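# Find the X-marked box and place it on the counter

## Task

Several boxes sit on the desk, each with a letter printed on its bottom face. Move the one lettered X onto the counter and return every other box to the desk. At the end the utility cart must be standing upright, the robot must not have toppled or be left leaning, and nothing may count as placed if only the robot's grip or contact is keeping it there.

## Robot and tools

Robot: a Hello Robot Stretch 4 with one arm. It has an omni-wheel base, a lift that rides up a mast, a telescoping arm that reaches forward, a wrist with yaw, pitch and roll, and a two-finger gripper. It stands about 1.6 m tall, and the base's edge lies within 0.23 m of the base origin. Cameras: head_camera, head_left_camera, head_right_camera, wrist_camera.

Frames: the base frame has its origin on the floor beneath the base centre, with x forward, y to the left and z up. hand_pose is reported in this frame; it marks a point between the open fingertips, and when all wrist joints are 0 its axes line up with the base axes. The printed value may be somewhat off. The odometry frame is the base frame as it was when the scene began.

execute_actions(actions, cameras): actions is a list holding exactly one action, or empty to just fetch state and images. An action may contain base, joints or both, plus optional pace and contact_limits; alternatively it is {"end_of_arm": "enable_torque"} by itself. All motions in an action start at once. base takes a single command, each a relative offset from where the base last reported itself: translate_m (metres, forward positive, -2 to 2), strafe_m (metres sideways, left positive, -2 to 2) or rotate_rad (radians, counter-clockwise from above positive, -3.2 to 3.2). joints is a set of absolute targets keyed by name: lift_m 0 to 1.2 m; arm_m 0 to 0.55 m; wrist_yaw_rad -1.134 to 4.276 (0 points ahead, positive turns left, 3.14 is folded back, above 3.4 the arm may obstruct); wrist_pitch_rad -1.117 to 4.259 (0 level, 1.57 pointing down); wrist_roll_rad -1.117 to 4.259 (0 keeps fingers at equal height, positive turns clockwise as seen from behind); gripper_m -0.038 to 0.141 m, the fingertip gap, negative meaning the tips press together. Done tolerances: lift and arm ±0.004, yaw and roll ±0.02, pitch ±0.05, gripper ±0.004. A joint target past its range is clipped and executed with a note; any other bad value or unknown key rejects the call and nothing moves. pace is "slow", "default", "fast" or "max": base speeds 0.1/0.3/0.4/0.6 m/s and turn rates 1/2/3/4 rad/s, reduced when lift_m is above 0.2, down to 0.3 m/s and 1 rad/s at 1.2. contact_limits only accepts arm_m, from 0 (gentlest) to 0.75 (firmest), 0.5 if omitted. A single action runs at most 15 s. Joints or base omitted from an action may still be driving toward an earlier target without the status showing it. cameras lists which images to return; omitted, null or ["all"] gives all, [] gives none. To unfold the wrist at the start, send lift_m 0.4 with wrist_yaw_rad 0 together. Example: {"base": {"translate_m": 0.3}, "joints": {"gripper_m": 0.05}, "pace": "fast"}.

wait(seconds): 0 to 10 s, no new command; returns state and images. zoom_image(camera, region): region is [x0, y0, x1, y1] in pixels of that camera's latest full image, top-left at (0, 0), no larger than 504 by 504. read_manual(section): returns licence texts only, moves nothing. finished_scene(scene): ends the given scene, irreversibly, after the last command has been held, and reports success; the goal must then stay met.

Results: base_status and joint_status tell how each motion ended. done (for the base this only means the wheels turned the commanded amount, slip included); off_target (stopped short, maybe still pushing); contact_stop_at_<key> (hit something, holds there); limit_stop_at_<name> (a built-in limit). After a contact_stop, time_out, limit stop or torque_fault, the old target is dropped. on_its_own lists things not commanded in this call; its "held at" is the held target, not the actual position. After a contact stop the lift, arm or wheels go slack: the lift may sink under load and the base may drift. limit_stop_at_tilt means a lean beyond 6 degrees; lift, arm and wheels go slack and ignore commands until the lean eases. limit_stop_at_own_body means self-collision is imminent; moving away works, and lift and arm may go slack. It is likely with pitch below -0.2 combined with roll below -0.4 or above 4. torque_fault: a wrist or gripper motor strained fully and went limp; send enable_torque. If a result reports a stop, later calls in the same reply are skipped.

lidar_m: 12 horizontal distances from the base origin, 30-degree sectors starting straight ahead and going counter-clockwise (4th left, 7th behind, 10th right); "-" means nothing seen or closer than 0.25 m. It covers roughly 0.15 m up to robot height, so table tops register, but glass, thin legs and much behind the robot may be missed. wrist_depth_mm: 7 by 7 grid of median depths from the top left, 100 to 2000 mm, "-" when invalid; the robot's own body appears. base_odometry comes from wheel turns only; heading runs -3.142 to 3.142, left positive. If turned_by_wheels and turned_by_imu differ by over about 0.1 rad, a collision or slip occurred and heading error is about their difference. base_tilt in degrees, forward and right positive, with a fixed bias up to about 1.5. motor_effort is percent of maximum, positive toward higher joint values, bracket is the peak during the last action; readings carry offsets and noise. For wheel_0, wheel_1, wheel_2, positive turns the base right. A loaded level gripper shifts wrist_pitch_rad effort away from 0.

Gripping: command gripper_m smaller than the object; a lower value squeezes harder and pulls the item toward the wrist by up to a third of the shortfall. Neither the reading nor done proves a hold; a firm grip at targets of 0 or above shows as a clear gripper_m effort change. If tips jam on a surface, raise the lift.

Avoid: driving or turning with over 1 kg held and arm_m above 0.2, especially fast; steady pushing or pulling with a high gripper or high contact limit; holding over about 2 kg with a level gripper; drops, slips, slams and hard impacts; tipping the cart. The robot keeps its last command while you think, and loose objects may occasionally be nudged by outside forces.

Each tool is called after "Emit:" by a JSON object that holds its "name" and its "arguments".

## Session

I'll start by looking at the current state and camera views.

Emit:
{"name": "execute_actions", "arguments": {"actions": []}}

Scene clock: 0.00 s.
base_odometry: x=+0.000 y=+0.000 heading=+0.000 (m, m, rad; odometry frame)
turned_by_wheels: +0.000 (rad since the last result)
turned_by_imu: +0.000 (rad since the last result)
base_tilt: forward=-0.5 right=+0.0 (deg)
lidar_m: 0.82 1.08 2.23 2.10 2.40 2.52 1.82 1.53 1.49 1.53 0.83 0.80
base_status: not commanded
joint_positions: lift_m=+0.208 arm_m=+0.001 wrist_yaw_rad=+3.235 wrist_pitch_rad=+0.011 wrist_roll_rad=+0.002 gripper_m=+0.057
joint_status: not commanded
motor_effort: lift_m=+20 arm_m=+0 wrist_yaw_rad=+2 wrist_pitch_rad=-8 wrist_roll_rad=-2 gripper_m=-1 wheel_0=-1 wheel_1=+0 wheel_2=+0 (%)
hand_pose: x=-0.1238 y=+0.0601 z=+0.3830 quat_wxyz=(-0.047, -0.006, +0.001, +0.999) (m; base frame)
wrist_depth_mm: - - 138 - - - - / - - 133 - - - - / - - 129 221 - - - / - 118 139 - - - - / 187 1661 1983 - - - - / 191 1366 202 1537 212 1464 1464 / 191 917 931 569 991 866 976
pictures: head_camera, head_left_camera, head_right_camera, wrist_camera
Images, in order (width x height): head_camera 420x560, head_left_camera 420x672, head_right_camera 420x672, wrist_camera 616x392.

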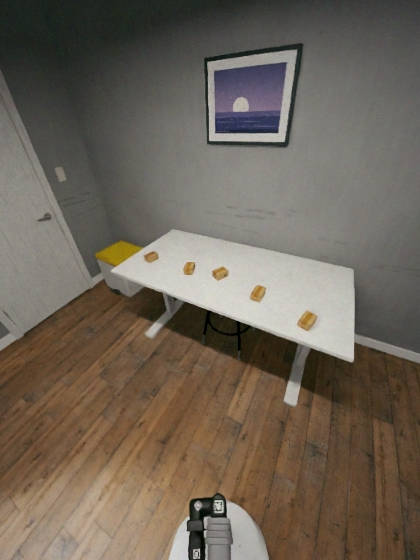

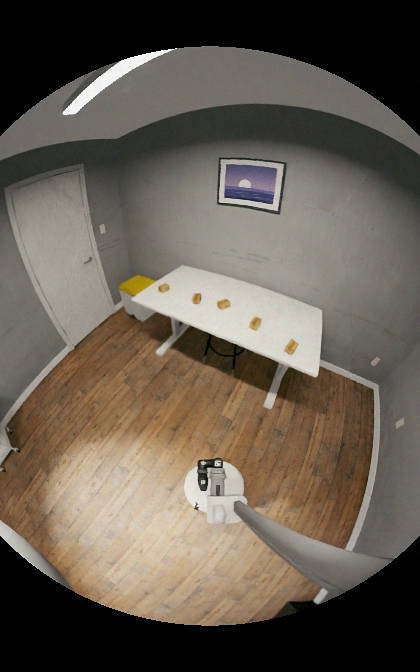

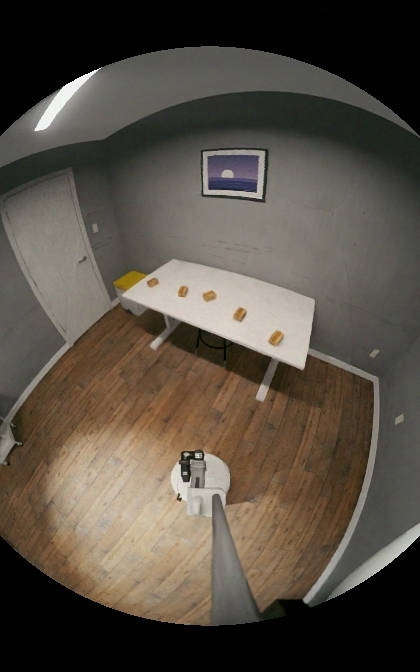

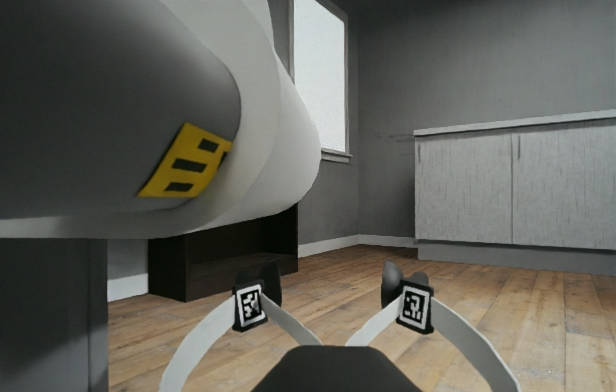

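Emit:
{"name": "zoom_image", "arguments": {"camera": "head_camera", "region": [90, 210, 370, 420]}}

Emit:
{"name": "zoom_image", "arguments": {"camera": "head_camera", "region": [230, 270, 340, 350]}}

Region (90, 210, 370, 420) of head_camera's 420x560 image, scaled by 1.800, with more detail than that image has; it fills the top 378 rows of this view, and the rest is white.

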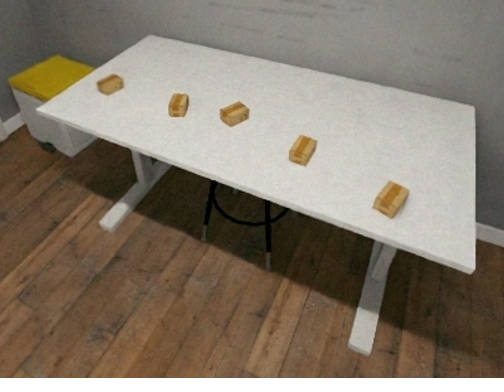

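Region (230, 270, 340, 350) of head_camera's 420x560 image, scaled by 4.582, with more detail than that image has; it fills the top 367 rows of this view, and the rest is white.

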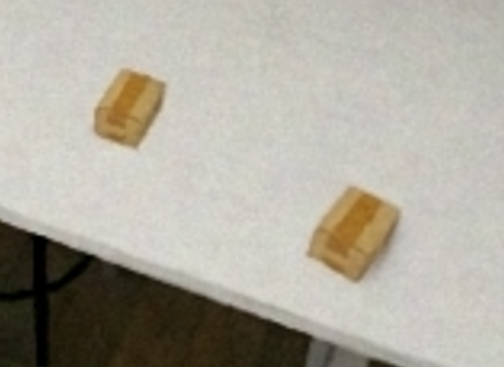

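Emit:
{"name": "execute_actions", "arguments": {"actions": [{"base": {"rotate_rad": -0.48}, "joints": {"lift_m": 0.82, "wrist_yaw_rad": 0.0}, "pace": "fast"}]}}

Scene clock: 6.90 s.
base_odometry: x=+0.000 y=+0.000 heading=-0.480 (m, m, rad; odometry frame)
turned_by_wheels: -0.480 (rad since the last result)
turned_by_imu: -0.482 (rad since the last result)
base_tilt: forward=-0.6 right=+0.0 (deg)
lidar_m: 0.79 0.84 1.17 2.23 2.13 2.67 2.51 1.70 1.51 1.48 1.55 0.82
base_status: done
joint_positions: lift_m=+0.820 arm_m=+0.001 wrist_yaw_rad=+0.000 wrist_pitch_rad=+0.011 wrist_roll_rad=+0.002 gripper_m=+0.057
joint_status: all done
motor_effort: lift_m=+23(25) arm_m=+0(0) wrist_yaw_rad=+0(3) wrist_pitch_rad=-7(8) wrist_roll_rad=-1(1) gripper_m=-4(1) wheel_0=+1(7) wheel_1=+1(7) wheel_2=+0(7) (%)
hand_pose: x=+0.4601 y=-0.0873 z=+0.9947 quat_wxyz=(+1.000, +0.001, +0.006, +0.000) (m; base frame)
wrist_depth_mm: 1430 1366 1464 1430 1366 1366 1366 / 1430 1366 1397 1397 1397 1397 1397 / 1430 1397 1430 1397 1397 1366 1397 / 1430 1430 1430 1430 1397 1397 1366 / 1430 1464 1397 1397 1397 1397 1397 / 1098 1118 202 1098 211 1397 1397 / 741 741 691 404 1397 1397 1366
pictures: head_camera, head_left_camera, head_right_camera, wrist_camera
Images, in order (width x height): head_camera 420x560, head_left_camera 420x672, head_right_camera 420x672, wrist_camera 616x392.

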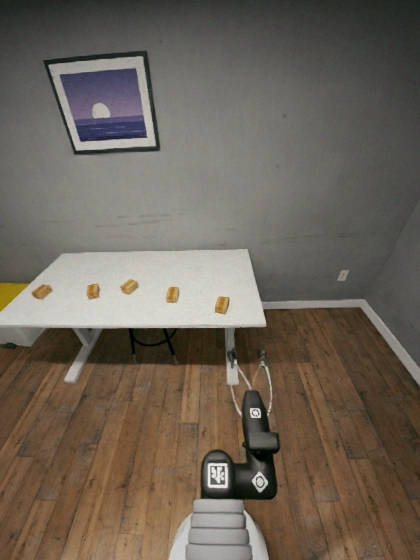

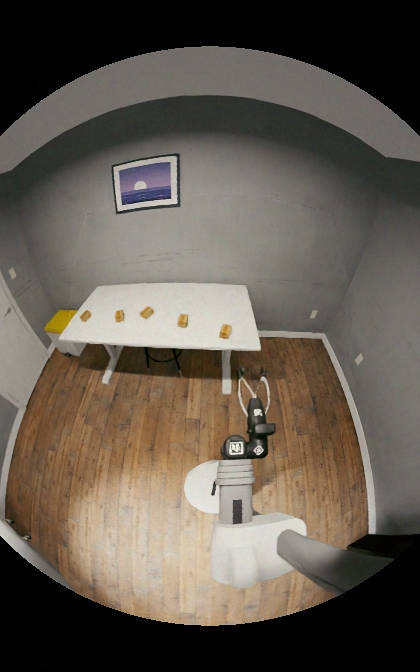

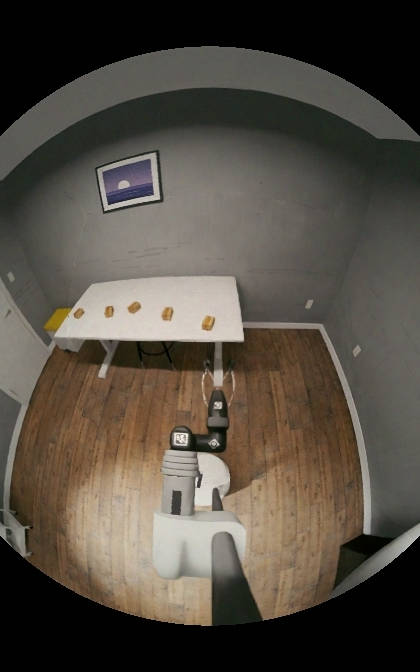

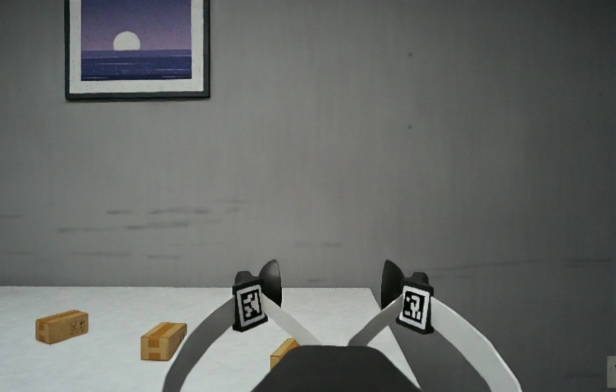

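Emit:
{"name": "zoom_image", "arguments": {"camera": "head_camera", "region": [0, 240, 280, 380]}}

Region (0, 240, 280, 380) of head_camera's 420x560 image, scaled by 1.800, with more detail than that image has.

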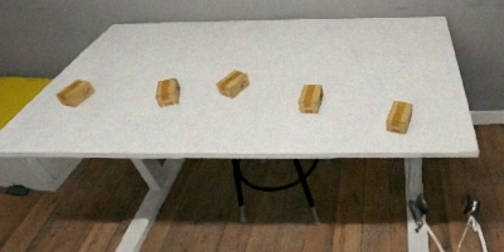

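Emit:
{"name": "execute_actions", "arguments": {"actions": [{"base": {"translate_m": 0.3}, "joints": {"wrist_pitch_rad": 0.55, "gripper_m": 0.12}, "pace": "fast"}], "cameras": ["head_camera", "wrist_camera"]}}

Scene clock: 12.63 s.
base_odometry: x=+0.266 y=-0.138 heading=-0.480 (m, m, rad; odometry frame)
turned_by_wheels: +0.000 (rad since the last result)
turned_by_imu: +0.000 (rad since the last result)
base_tilt: forward=-0.6 right=+0.0 (deg)
lidar_m: 0.49 0.52 0.73 2.23 2.32 2.53 2.83 1.73 1.56 1.48 1.56 0.52
base_status: done
joint_positions: lift_m=+0.820 arm_m=+0.001 wrist_yaw_rad=+0.000 wrist_pitch_rad=+0.552 wrist_roll_rad=+0.002 gripper_m=+0.120
joint_status: all done
motor_effort: lift_m=+23(23) arm_m=+0(0) wrist_yaw_rad=+2(1) wrist_pitch_rad=-6(8) wrist_roll_rad=-1(1) gripper_m=+1(3) wheel_0=-1(6) wheel_1=-1(6) wheel_2=+1(9) (%)
hand_pose: x=+0.4173 y=-0.0874 z=+0.8468 quat_wxyz=(+0.962, +0.001, +0.272, +0.000) (m; base frame)
wrist_depth_mm: 991 1008 991 976 991 960 976 / 1078 1060 1078 1060 1060 1060 1060 / 809 798 778 768 820 1138 1138 / 569 559 580 569 564 1229 1205 / 473 469 449 427 455 1366 1397 / 397 394 199 382 379 200 1281 / 1118 1098 1138 143 1118 1098 1138
pictures: head_camera, wrist_camera
Images, in order (width x height): head_camera 420x560, wrist_camera 616x392.

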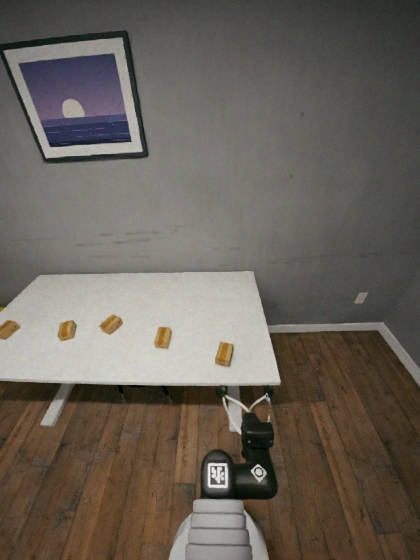

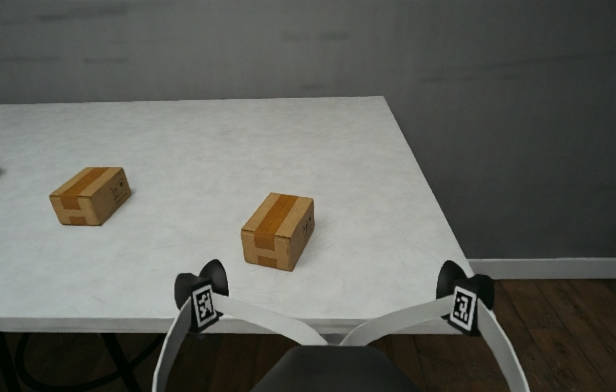

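Emit:
{"name": "execute_actions", "arguments": {"actions": [{"base": {"strafe_m": 0.115}, "joints": {"wrist_yaw_rad": -0.26, "arm_m": 0.15, "lift_m": 0.745}, "pace": "fast"}], "cameras": ["head_camera", "wrist_camera"]}}

Scene clock: 17.77 s.
base_odometry: x=+0.319 y=-0.036 heading=-0.480 (m, m, rad; odometry frame)
turned_by_wheels: +0.000 (rad since the last result)
turned_by_imu: +0.001 (rad since the last result)
base_tilt: forward=-0.5 right=+0.0 (deg)
lidar_m: 0.50 0.52 0.73 2.11 2.22 2.32 2.83 1.89 1.67 1.62 1.68 0.52
base_status: done
joint_positions: lift_m=+0.745 arm_m=+0.149 wrist_yaw_rad=-0.260 wrist_pitch_rad=+0.552 wrist_roll_rad=+0.002 gripper_m=+0.120
joint_status: all done
motor_effort: lift_m=+17(21) arm_m=+8(9) wrist_yaw_rad=+1(4) wrist_pitch_rad=-7(7) wrist_roll_rad=-2(1) gripper_m=+1(1) wheel_0=+0(10) wheel_1=-1(10) wheel_2=+1(1) (%)
hand_pose: x=+0.5345 y=-0.1476 z=+0.7722 quat_wxyz=(+0.954, +0.036, +0.270, -0.125) (m; base frame)
wrist_depth_mm: 768 809 842 891 931 991 1060 / 809 842 878 866 1008 1078 1138 / 597 591 580 559 559 1182 1255 / 442 436 430 330 418 1255 1430 / 347 347 343 274 338 332 1464 / 291 290 199 279 282 200 277 / 248 245 244 144 248 255 991
pictures: head_camera, wrist_camera
Images, in order (width x height): head_camera 420x560, wrist_camera 616x392.

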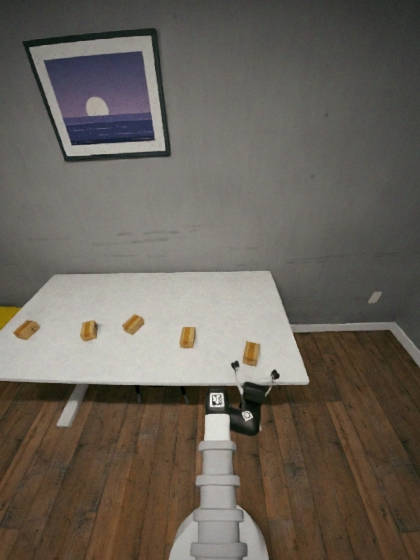

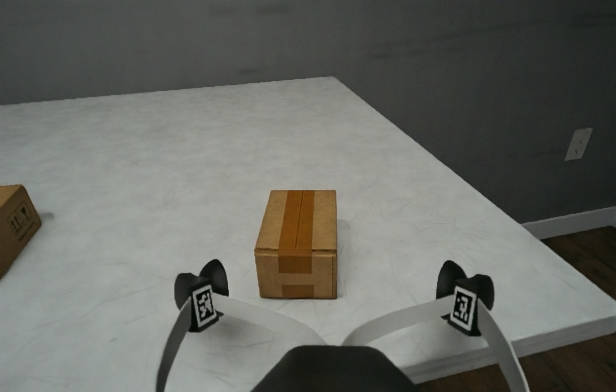

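Emit:
{"name": "execute_actions", "arguments": {"actions": [{"joints": {"arm_m": 0.238, "lift_m": 0.72, "gripper_m": 0.14}}], "cameras": ["head_camera", "wrist_camera"]}}

Scene clock: 21.30 s.
base_odometry: x=+0.319 y=-0.036 heading=-0.480 (m, m, rad; odometry frame)
turned_by_wheels: +0.000 (rad since the last result)
turned_by_imu: +0.000 (rad since the last result)
base_tilt: forward=-0.5 right=+0.0 (deg)
lidar_m: 0.50 0.53 0.74 2.11 2.21 2.35 2.84 1.90 1.66 1.61 1.67 0.55
base_status: not commanded
joint_positions: lift_m=+0.720 arm_m=+0.237 wrist_yaw_rad=-0.260 wrist_pitch_rad=+0.552 wrist_roll_rad=+0.002 gripper_m=+0.140
joint_status: all done
motor_effort: lift_m=+17(16) arm_m=+8(9) wrist_yaw_rad=+0(3) wrist_pitch_rad=-6(7) wrist_roll_rad=-1(2) gripper_m=+2(0) wheel_0=+1(0) wheel_1=-1(1) wheel_2=+1(1) (%)
hand_pose: x=+0.6224 y=-0.1476 z=+0.7473 quat_wxyz=(+0.954, +0.036, +0.270, -0.125) (m; base frame)
wrist_depth_mm: 691 732 768 820 854 904 976 / 723 768 778 759 931 976 1060 / 525 521 508 500 492 1078 1182 / 394 387 379 377 370 366 1281 / 309 307 304 224 286 294 291 / 257 247 218 186 191 202 245 / 220 217 216 150 213 207 210
pictures: head_camera, wrist_camera
Images, in order (width x height): head_camera 420x560, wrist_camera 616x392.

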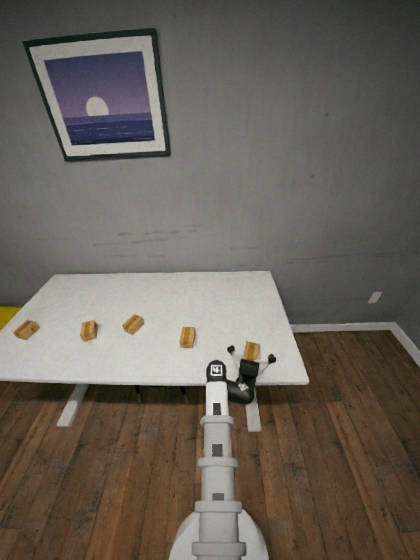

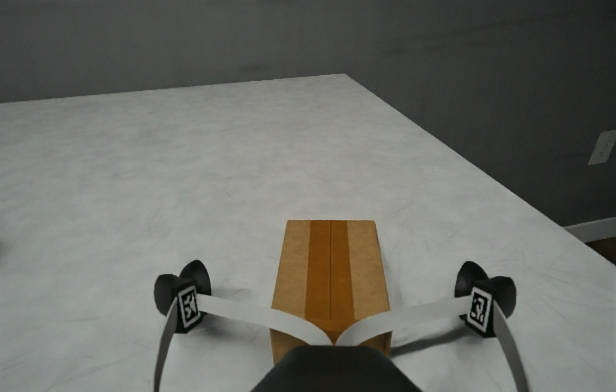

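Emit:
{"name": "execute_actions", "arguments": {"actions": [{"joints": {"lift_m": 0.716, "gripper_m": 0.025}, "pace": "fast"}], "cameras": ["wrist_camera"]}}

Scene clock: 24.00 s.
base_odometry: x=+0.319 y=-0.036 heading=-0.480 (m, m, rad; odometry frame)
turned_by_wheels: +0.000 (rad since the last result)
turned_by_imu: +0.000 (rad since the last result)
base_tilt: forward=-0.5 right=-0.1 (deg)
lidar_m: 0.51 0.50 0.73 2.12 2.20 2.34 2.85 1.88 1.67 1.60 1.67 0.53
base_status: not commanded
joint_positions: lift_m=+0.716 arm_m=+0.237 wrist_yaw_rad=-0.260 wrist_pitch_rad=+0.552 wrist_roll_rad=+0.002 gripper_m=+0.025
joint_status: all done
motor_effort: lift_m=+17(18) arm_m=+8(8) wrist_yaw_rad=+2(2) wrist_pitch_rad=-8(9) wrist_roll_rad=-2(1) gripper_m=-14(14) wheel_0=+0(1) wheel_1=-1(1) wheel_2=+1(1) (%)
hand_pose: x=+0.6223 y=-0.1476 z=+0.7431 quat_wxyz=(+0.954, +0.036, +0.270, -0.125) (m; base frame)
wrist_depth_mm: 699 732 759 809 854 917 976 / 723 759 750 732 931 991 1060 / 517 504 504 492 480 1078 1160 / 382 377 370 366 364 357 1281 / 304 300 297 210 278 287 286 / 252 248 190 173 183 240 239 / 214 208 211 156 202 196 205
pictures: wrist_camera
Images, in order (width x height): wrist_camera 616x392.

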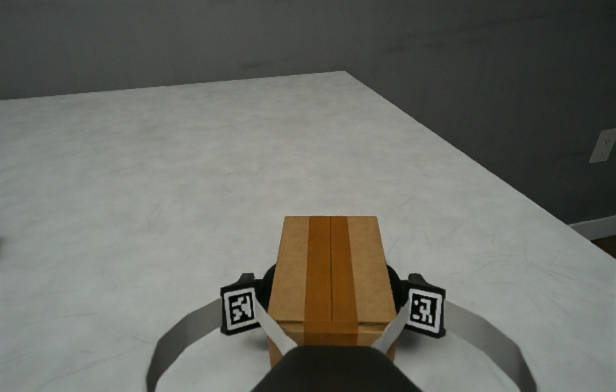

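Emit:
{"name": "execute_actions", "arguments": {"actions": [{"joints": {"lift_m": 0.79, "wrist_pitch_rad": 0.05, "wrist_roll_rad": 2.6}, "pace": "fast"}], "cameras": ["head_camera", "head_left_camera", "wrist_camera"]}}

Scene clock: 27.07 s.
base_odometry: x=+0.319 y=-0.036 heading=-0.480 (m, m, rad; odometry frame)
turned_by_wheels: +0.000 (rad since the last result)
turned_by_imu: +0.000 (rad since the last result)
base_tilt: forward=-0.5 right=+0.0 (deg)
lidar_m: 0.49 0.52 0.74 2.11 2.21 2.34 2.85 1.87 1.68 1.60 1.66 0.52
base_status: not commanded
joint_positions: lift_m=+0.790 arm_m=+0.237 wrist_yaw_rad=-0.260 wrist_pitch_rad=+0.053 wrist_roll_rad=+2.599 gripper_m=+0.025
joint_status: all done
motor_effort: lift_m=+24(25) arm_m=+8(8) wrist_yaw_rad=+2(2) wrist_pitch_rad=-12(17) wrist_roll_rad=+0(6) gripper_m=-13(14) wheel_0=+1(0) wheel_1=-1(1) wheel_2=+1(1) (%)
hand_pose: x=+0.6634 y=-0.1585 z=+0.9525 quat_wxyz=(+0.262, +0.956, -0.118, -0.060) (m; base frame)
wrist_depth_mm: 1308 1205 1118 1025 368 297 259 / 1255 1160 1098 991 480 370 307 / 1229 1118 1025 976 699 488 389 / 1182 1098 1025 946 878 723 512 / 1118 1042 976 209 842 809 750 / 1098 1008 191 174 183 778 750 / 1078 991 917 156 798 768 732
pictures: head_camera, head_left_camera, wrist_camera
Images, in order (width x height): head_camera 420x560, head_left_camera 420x672, wrist_camera 616x392.

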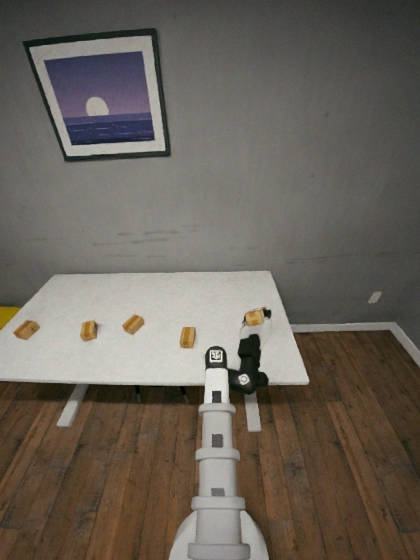

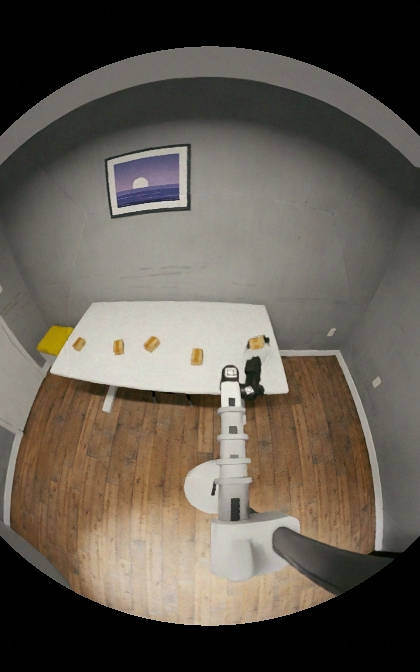

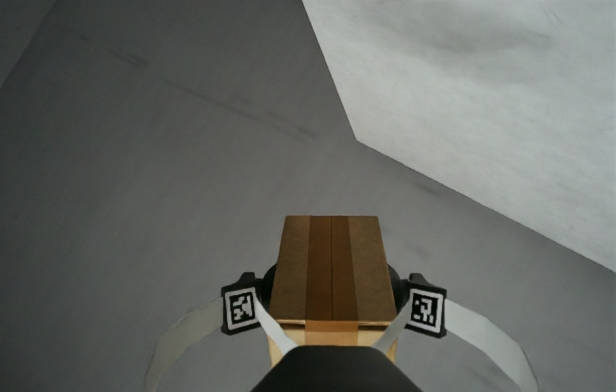

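Emit:
{"name": "zoom_image", "arguments": {"camera": "head_camera", "region": [225, 295, 295, 345]}}

Region (225, 295, 295, 345) of head_camera's 420x560 image, scaled by 7.200, with more detail than that image has; it fills the top 360 rows of this view, and the rest is white.

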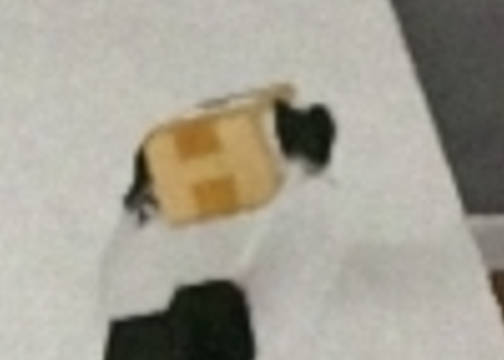

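Emit:
{"name": "execute_actions", "arguments": {"actions": [{"joints": {"wrist_pitch_rad": -0.75, "wrist_roll_rad": 2.8}, "pace": "fast"}], "cameras": ["head_camera"]}}

Emit:
{"name": "zoom_image", "arguments": {"camera": "head_camera", "region": [210, 240, 320, 340]}}

Scene clock: 28.50 s.
base_odometry: x=+0.319 y=-0.036 heading=-0.480 (m, m, rad; odometry frame)
turned_by_wheels: +0.000 (rad since the last result)
turned_by_imu: +0.000 (rad since the last result)
base_tilt: forward=-0.5 right=+0.0 (deg)
lidar_m: 0.51 0.53 0.74 2.11 2.21 2.32 2.83 1.90 1.68 1.61 1.67 0.52
base_status: not commanded
joint_positions: lift_m=+0.790 arm_m=+0.237 wrist_yaw_rad=-0.260 wrist_pitch_rad=-0.747 wrist_roll_rad=+2.800 gripper_m=+0.025
joint_status: all done
motor_effort: lift_m=+24(24) arm_m=+8(8) wrist_yaw_rad=+2(2) wrist_pitch_rad=-10(12) wrist_roll_rad=+0(3) gripper_m=-14(14) wheel_0=+0(1) wheel_1=-1(1) wheel_2=+1(1) (%)
hand_pose: x=+0.5896 y=-0.1389 z=+1.1640 quat_wxyz=(+0.204, +0.902, -0.181, +0.336) (m; base frame)
wrist_depth_mm: 1397 1281 1098 946 842 759 676 / 1537 1499 1205 1042 904 809 732 / 1661 1708 1336 1138 991 854 778 / 1661 1808 1576 1229 1078 931 831 / 1576 1661 1708 209 1118 1025 878 / 1430 1464 189 174 183 1060 976 / 1281 1281 1366 156 1430 1281 1078
pictures: head_camera
Images, in order (width x height): head_camera 420x560.

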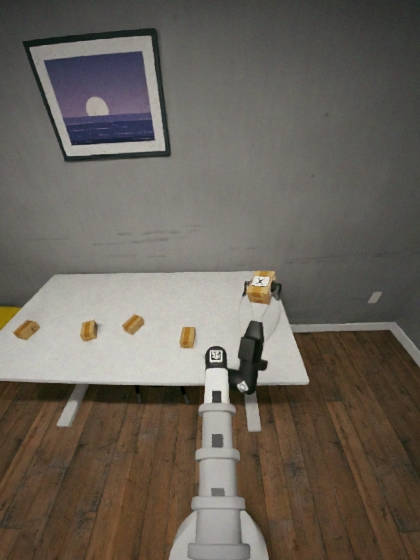

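Region (210, 240, 320, 340) of head_camera's 420x560 image, scaled by 4.582, with more detail than that image has; it fills the top 458 rows of this view, and the rest is white.

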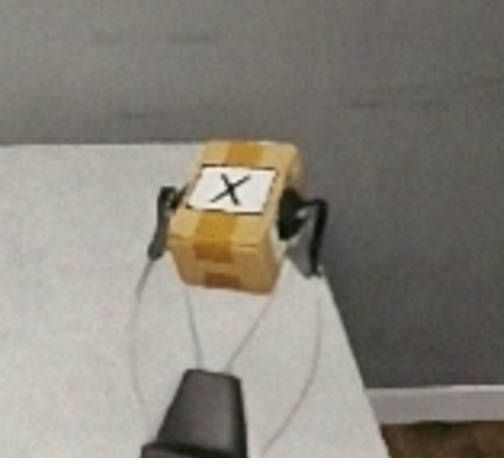

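Emit:
{"name": "zoom_image", "arguments": {"camera": "head_camera", "region": [240, 265, 285, 305]}}

Region (240, 265, 285, 305) of head_camera's 420x560 image, scaled by 11.200, with more detail than that image has.

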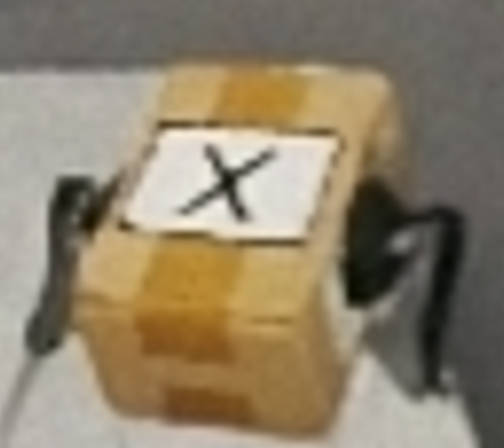

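Emit:
{"name": "execute_actions", "arguments": {"actions": [{"base": {"rotate_rad": -3.14}, "joints": {"arm_m": 0.0, "lift_m": 0.25, "wrist_roll_rad": 0.0, "wrist_yaw_rad": 0.0, "wrist_pitch_rad": -0.5}, "pace": "fast"}]}}

Scene clock: 33.30 s.
base_odometry: x=+0.319 y=-0.036 heading=+2.663 (m, m, rad; odometry frame)
turned_by_wheels: -3.140 (rad since the last result)
turned_by_imu: -3.155 (rad since the last result)
base_tilt: forward=-0.5 right=+0.0 (deg)
lidar_m: 2.79 1.92 1.68 1.61 1.70 0.53 0.50 0.52 0.71 2.11 2.20 2.26
base_status: done
joint_positions: lift_m=+0.250 arm_m=+0.002 wrist_yaw_rad=+0.000 wrist_pitch_rad=-0.497 wrist_roll_rad=+0.001 gripper_m=+0.025
joint_status: all done
motor_effort: lift_m=+18(22) arm_m=-8(9) wrist_yaw_rad=+2(10) wrist_pitch_rad=-10(11) wrist_roll_rad=-3(6) gripper_m=-14(14) wheel_0=+1(7) wheel_1=+0(8) wheel_2=+2(6) (%)
hand_pose: x=+0.4266 y=-0.0874 z=+0.5660 quat_wxyz=(+0.969, +0.000, -0.246, +0.000) (m; base frame)
wrist_depth_mm: - - - - - - - / - - - - - - - / - - - - - - - / - - - - - - - / - - - 208 - - - / - - 189 174 183 - - / - - - 156 - - -
pictures: head_camera, head_left_camera, head_right_camera, wrist_camera
Images, in order (width x height): head_camera 420x560, head_left_camera 420x672, head_right_camera 420x672, wrist_camera 616x392.

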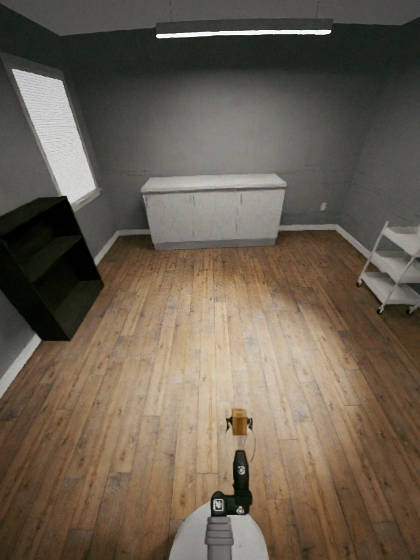

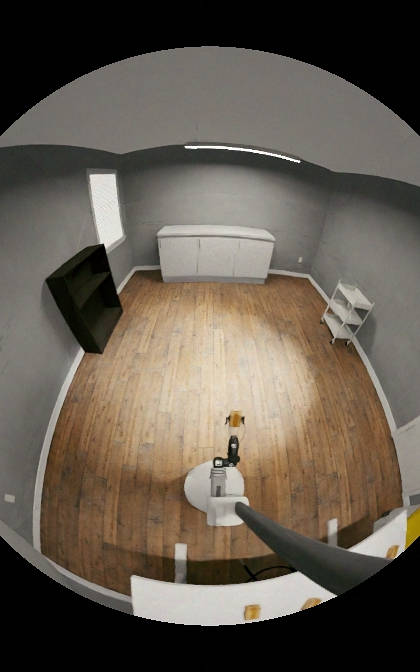

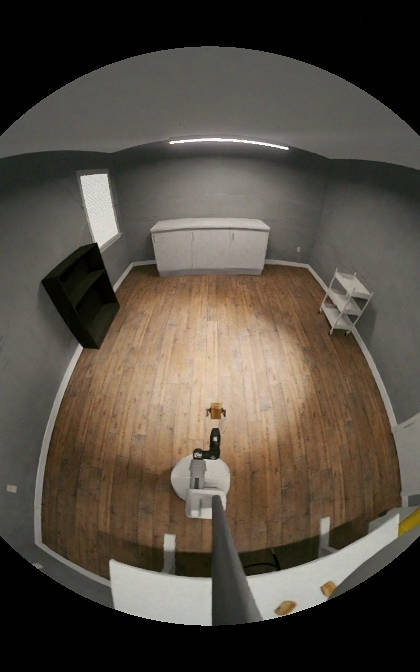

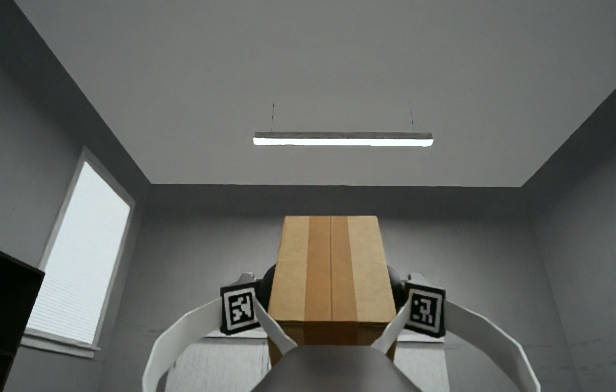

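Emit:
{"name": "execute_actions", "arguments": {"actions": [{"base": {"translate_m": 2.0}, "joints": {"arm_m": 0.2, "lift_m": 1.0, "wrist_pitch_rad": 0.55}, "pace": "max"}], "cameras": ["head_camera", "wrist_camera"]}}

Scene clock: 39.23 s.
base_odometry: x=-1.456 y=+0.884 heading=+2.663 (m, m, rad; odometry frame)
turned_by_wheels: +0.000 (rad since the last result)
turned_by_imu: +0.001 (rad since the last result)
base_tilt: forward=-0.6 right=-0.1 (deg)
lidar_m: 0.79 0.83 1.11 1.32 1.41 2.31 3.37 2.62 1.66 1.59 1.21 0.85
base_status: done
joint_positions: lift_m=+1.000 arm_m=+0.199 wrist_yaw_rad=+0.000 wrist_pitch_rad=+0.553 wrist_roll_rad=+0.000 gripper_m=+0.025
joint_status: all done
motor_effort: lift_m=+22(27) arm_m=+8(8) wrist_yaw_rad=+2(4) wrist_pitch_rad=-10(7) wrist_roll_rad=-2(2) gripper_m=-13(15) wheel_0=-1(7) wheel_1=+0(6) wheel_2=-1(13) (%)
hand_pose: x=+0.6151 y=-0.0874 z=+1.0266 quat_wxyz=(+0.962, +0.000, +0.273, +0.000) (m; base frame)
wrist_depth_mm: 946 931 917 917 931 931 917 / 1025 976 991 976 976 976 946 / 768 750 759 741 715 707 691 / 574 569 559 549 539 535 525 / 473 469 477 210 462 473 477 / 544 544 190 174 183 530 564 / 609 597 615 156 609 615 634
pictures: head_camera, wrist_camera
Images, in order (width x height): head_camera 420x560, wrist_camera 616x392.

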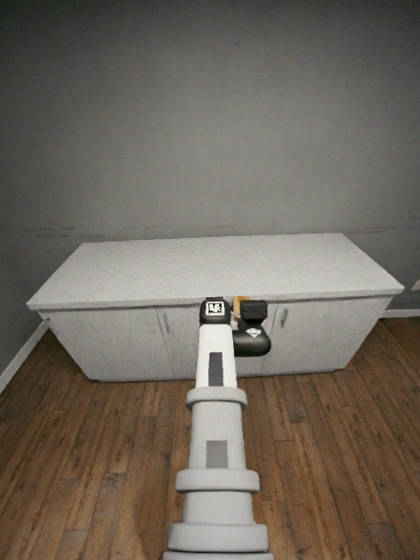

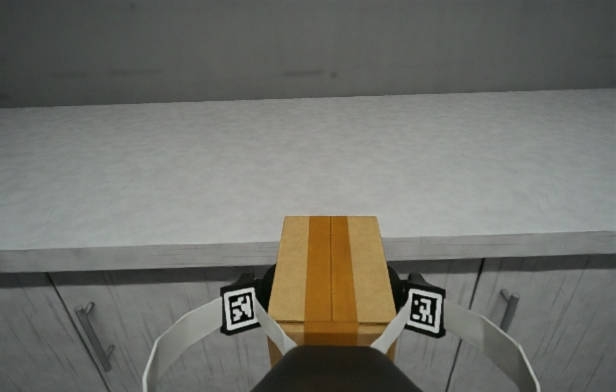

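Emit:
{"name": "execute_actions", "arguments": {"actions": [{"joints": {"arm_m": 0.54, "lift_m": 0.928}, "pace": "fast"}], "cameras": ["head_camera", "wrist_camera"]}}

Scene clock: 41.37 s.
base_odometry: x=-1.456 y=+0.884 heading=+2.663 (m, m, rad; odometry frame)
turned_by_wheels: +0.000 (rad since the last result)
turned_by_imu: +0.000 (rad since the last result)
base_tilt: forward=-0.5 right=-0.1 (deg)
lidar_m: 0.78 0.82 1.12 1.34 1.41 2.31 3.35 2.65 1.65 1.61 1.21 0.84
base_status: not commanded
joint_positions: lift_m=+0.928 arm_m=+0.539 wrist_yaw_rad=+0.000 wrist_pitch_rad=+0.553 wrist_roll_rad=+0.000 gripper_m=+0.025
joint_status: all done
motor_effort: lift_m=+18(21) arm_m=+8(7) wrist_yaw_rad=+1(2) wrist_pitch_rad=-9(11) wrist_roll_rad=-3(3) gripper_m=-13(12) wheel_0=-1(2) wheel_1=+0(1) wheel_2=-1(1) (%)
hand_pose: x=+0.9550 y=-0.0874 z=+0.9550 quat_wxyz=(+0.962, +0.000, +0.273, +0.000) (m; base frame)
wrist_depth_mm: 609 615 615 609 615 603 597 / 661 654 661 654 668 647 640 / 580 559 549 544 535 525 517 / 424 421 415 407 399 394 394 / 336 332 329 209 309 320 317 / 278 277 190 174 183 265 265 / 236 229 233 156 224 219 228
pictures: head_camera, wrist_camera
Images, in order (width x height): head_camera 420x560, wrist_camera 616x392.

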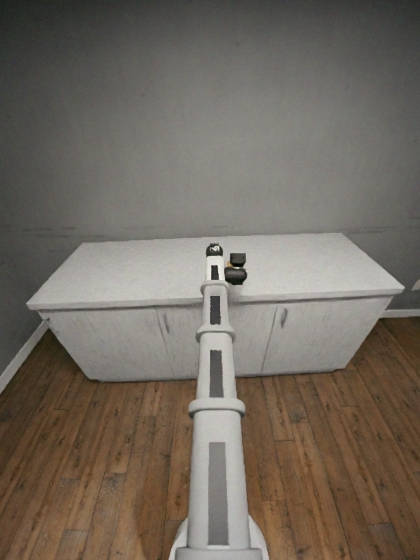

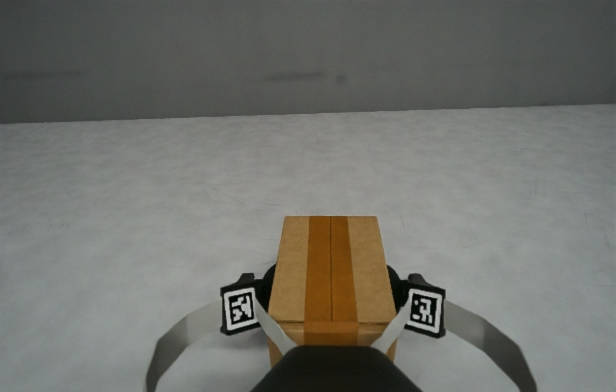

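Emit:
{"name": "execute_actions", "arguments": {"actions": [{"joints": {"lift_m": 0.906}}], "cameras": []}}

Emit:
{"name": "execute_actions", "arguments": {"actions": [{"joints": {"gripper_m": 0.09}, "pace": "fast"}], "cameras": ["head_camera", "wrist_camera"]}}

Scene clock: 42.80 s.
base_odometry: x=-1.456 y=+0.884 heading=+2.663 (m, m, rad; odometry frame)
turned_by_wheels: +0.000 (rad since the last result)
turned_by_imu: +0.000 (rad since the last result)
base_tilt: forward=-0.5 right=+0.0 (deg)
lidar_m: 0.79 0.81 1.12 1.32 1.40 2.33 3.36 2.63 1.65 1.61 1.21 0.85
base_status: not commanded
joint_positions: lift_m=+0.906 arm_m=+0.539 wrist_yaw_rad=+0.000 wrist_pitch_rad=+0.553 wrist_roll_rad=+0.000 gripper_m=+0.025
joint_status: all done
motor_effort: lift_m=+17(17) arm_m=+8(8) wrist_yaw_rad=+3(2) wrist_pitch_rad=-9(10) wrist_roll_rad=-3(3) gripper_m=-14(15) wheel_0=-1(1) wheel_1=+1(0) wheel_2=-2(1) (%)
hand_pose: x=+0.9550 y=-0.0874 z=+0.9330 quat_wxyz=(+0.962, +0.000, +0.273, +0.000) (m; base frame)
wrist_depth_mm: 615 621 609 615 609 609 603 / 668 661 647 654 647 640 634 / 517 500 496 488 477 473 466 / 382 377 368 364 362 353 351 / 300 300 296 208 278 286 282 / 249 247 190 174 182 238 236 / 213 206 210 156 201 195 205
pictures: none
No camera images: the call's "cameras" was empty. Leave "cameras" out to get every camera's image.

Scene clock: 44.27 s.
base_odometry: x=-1.456 y=+0.884 heading=+2.663 (m, m, rad; odometry frame)
turned_by_wheels: +0.000 (rad since the last result)
turned_by_imu: +0.000 (rad since the last result)
base_tilt: forward=-0.5 right=+0.0 (deg)
lidar_m: 0.79 0.83 1.12 1.32 1.39 2.35 3.38 2.63 1.65 1.61 1.20 0.84
base_status: not commanded
joint_positions: lift_m=+0.906 arm_m=+0.539 wrist_yaw_rad=+0.000 wrist_pitch_rad=+0.552 wrist_roll_rad=+0.000 gripper_m=+0.090
joint_status: all done
motor_effort: lift_m=+17(17) arm_m=+8(8) wrist_yaw_rad=+3(2) wrist_pitch_rad=-6(10) wrist_roll_rad=-2(3) gripper_m=-3(14) wheel_0=-1(1) wheel_1=+0(0) wheel_2=-1(1) (%)
hand_pose: x=+0.9552 y=-0.0874 z=+0.9333 quat_wxyz=(+0.962, +0.000, +0.272, +0.000) (m; base frame)
wrist_depth_mm: 609 615 609 609 609 609 603 / 661 661 640 654 647 640 627 / 521 504 496 488 480 473 466 / 384 377 373 368 362 357 353 / 303 300 296 216 279 286 285 / 251 248 204 181 191 233 239 / 213 212 208 149 207 200 204
pictures: head_camera, wrist_camera
Images, in order (width x height): head_camera 420x560, wrist_camera 616x392.

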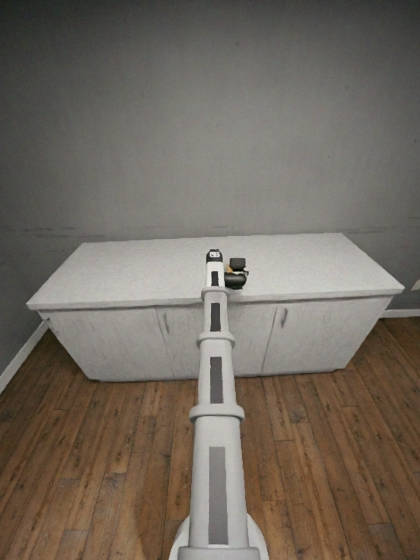

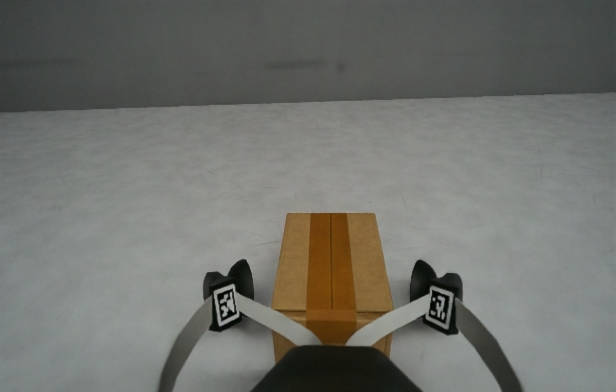

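Emit:
{"name": "execute_actions", "arguments": {"actions": [{"joints": {"wrist_pitch_rad": 0.1, "lift_m": 0.94}, "pace": "fast"}], "cameras": []}}

Emit:
{"name": "execute_actions", "arguments": {"actions": [{"base": {"rotate_rad": -1.5}, "joints": {"wrist_yaw_rad": -1.1, "arm_m": 0.1}, "pace": "max"}]}}

Scene clock: 46.23 s.
base_odometry: x=-1.456 y=+0.884 heading=+2.663 (m, m, rad; odometry frame)
turned_by_wheels: +0.000 (rad since the last result)
turned_by_imu: +0.000 (rad since the last result)
base_tilt: forward=-0.5 right=+0.0 (deg)
lidar_m: 0.79 0.82 1.11 1.32 1.40 2.33 3.37 2.62 1.65 1.61 1.20 0.85
base_status: not commanded
joint_positions: lift_m=+0.940 arm_m=+0.539 wrist_yaw_rad=+0.000 wrist_pitch_rad=+0.103 wrist_roll_rad=+0.000 gripper_m=+0.090
joint_status: all done
motor_effort: lift_m=+24(25) arm_m=+8(8) wrist_yaw_rad=+2(1) wrist_pitch_rad=-9(6) wrist_roll_rad=-2(2) gripper_m=+0(0) wheel_0=-1(1) wheel_1=+0(0) wheel_2=-1(1) (%)
hand_pose: x=+0.9965 y=-0.0874 z=+1.0884 quat_wxyz=(+0.999, +0.000, +0.051, +0.000) (m; base frame)
wrist_depth_mm: 668 661 661 654 640 647 640 / 676 676 668 668 668 661 661 / 691 676 683 676 668 661 668 / 699 691 683 683 683 676 676 / 715 715 699 691 683 691 691 / 707 661 203 647 564 591 640 / 477 473 462 149 469 439 466
pictures: none
No camera images: the call's "cameras" was empty. Leave "cameras" out to get every camera's image.

Scene clock: 48.37 s.
base_odometry: x=-1.456 y=+0.884 heading=+1.163 (m, m, rad; odometry frame)
turned_by_wheels: -1.500 (rad since the last result)
turned_by_imu: -1.508 (rad since the last result)
base_tilt: forward=-0.6 right=+0.0 (deg)
lidar_m: 1.61 1.11 0.82 0.80 0.86 1.67 1.34 1.41 2.47 2.49 2.66 1.62
base_status: done
joint_positions: lift_m=+0.940 arm_m=+0.101 wrist_yaw_rad=-1.100 wrist_pitch_rad=+0.102 wrist_roll_rad=+0.000 gripper_m=+0.090
joint_status: all done
motor_effort: lift_m=+24(23) arm_m=-8(10) wrist_yaw_rad=+2(5) wrist_pitch_rad=-8(9) wrist_roll_rad=-1(3) gripper_m=-2(0) wheel_0=+0(6) wheel_1=+2(6) wheel_2=-1(7) (%)
hand_pose: x=+0.3245 y=-0.2954 z=+1.0885 quat_wxyz=(+0.851, +0.027, +0.044, -0.522) (m; base frame)
wrist_depth_mm: 1618 - - - - - - / 1708 - - - - - - / 1756 - - - - - - / 1708 - - - - - - / 1661 - - - - - - / 1756 - 204 - - - - / 1708 - - 150 - - -
pictures: head_camera, head_left_camera, head_right_camera, wrist_camera
Images, in order (width x height): head_camera 420x560, head_left_camera 420x672, head_right_camera 420x672, wrist_camera 616x392.

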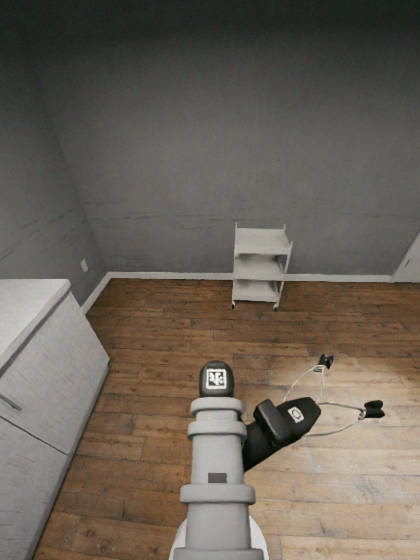

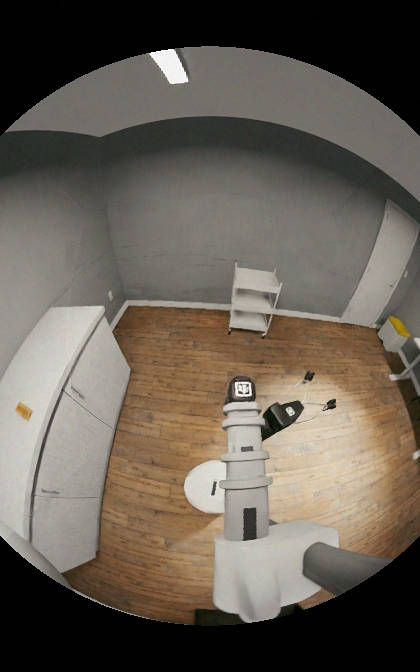

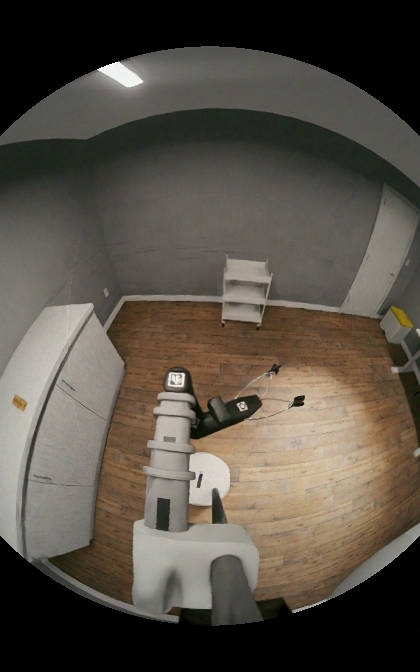

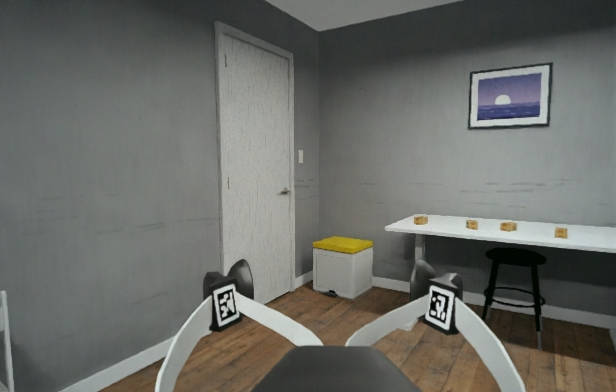

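The X box is on the counter, four boxes are on the desk, and the cart is upright.

Emit:
{"name": "finished_scene", "arguments": {"scene": 1}}

The scene is finished: the task was done.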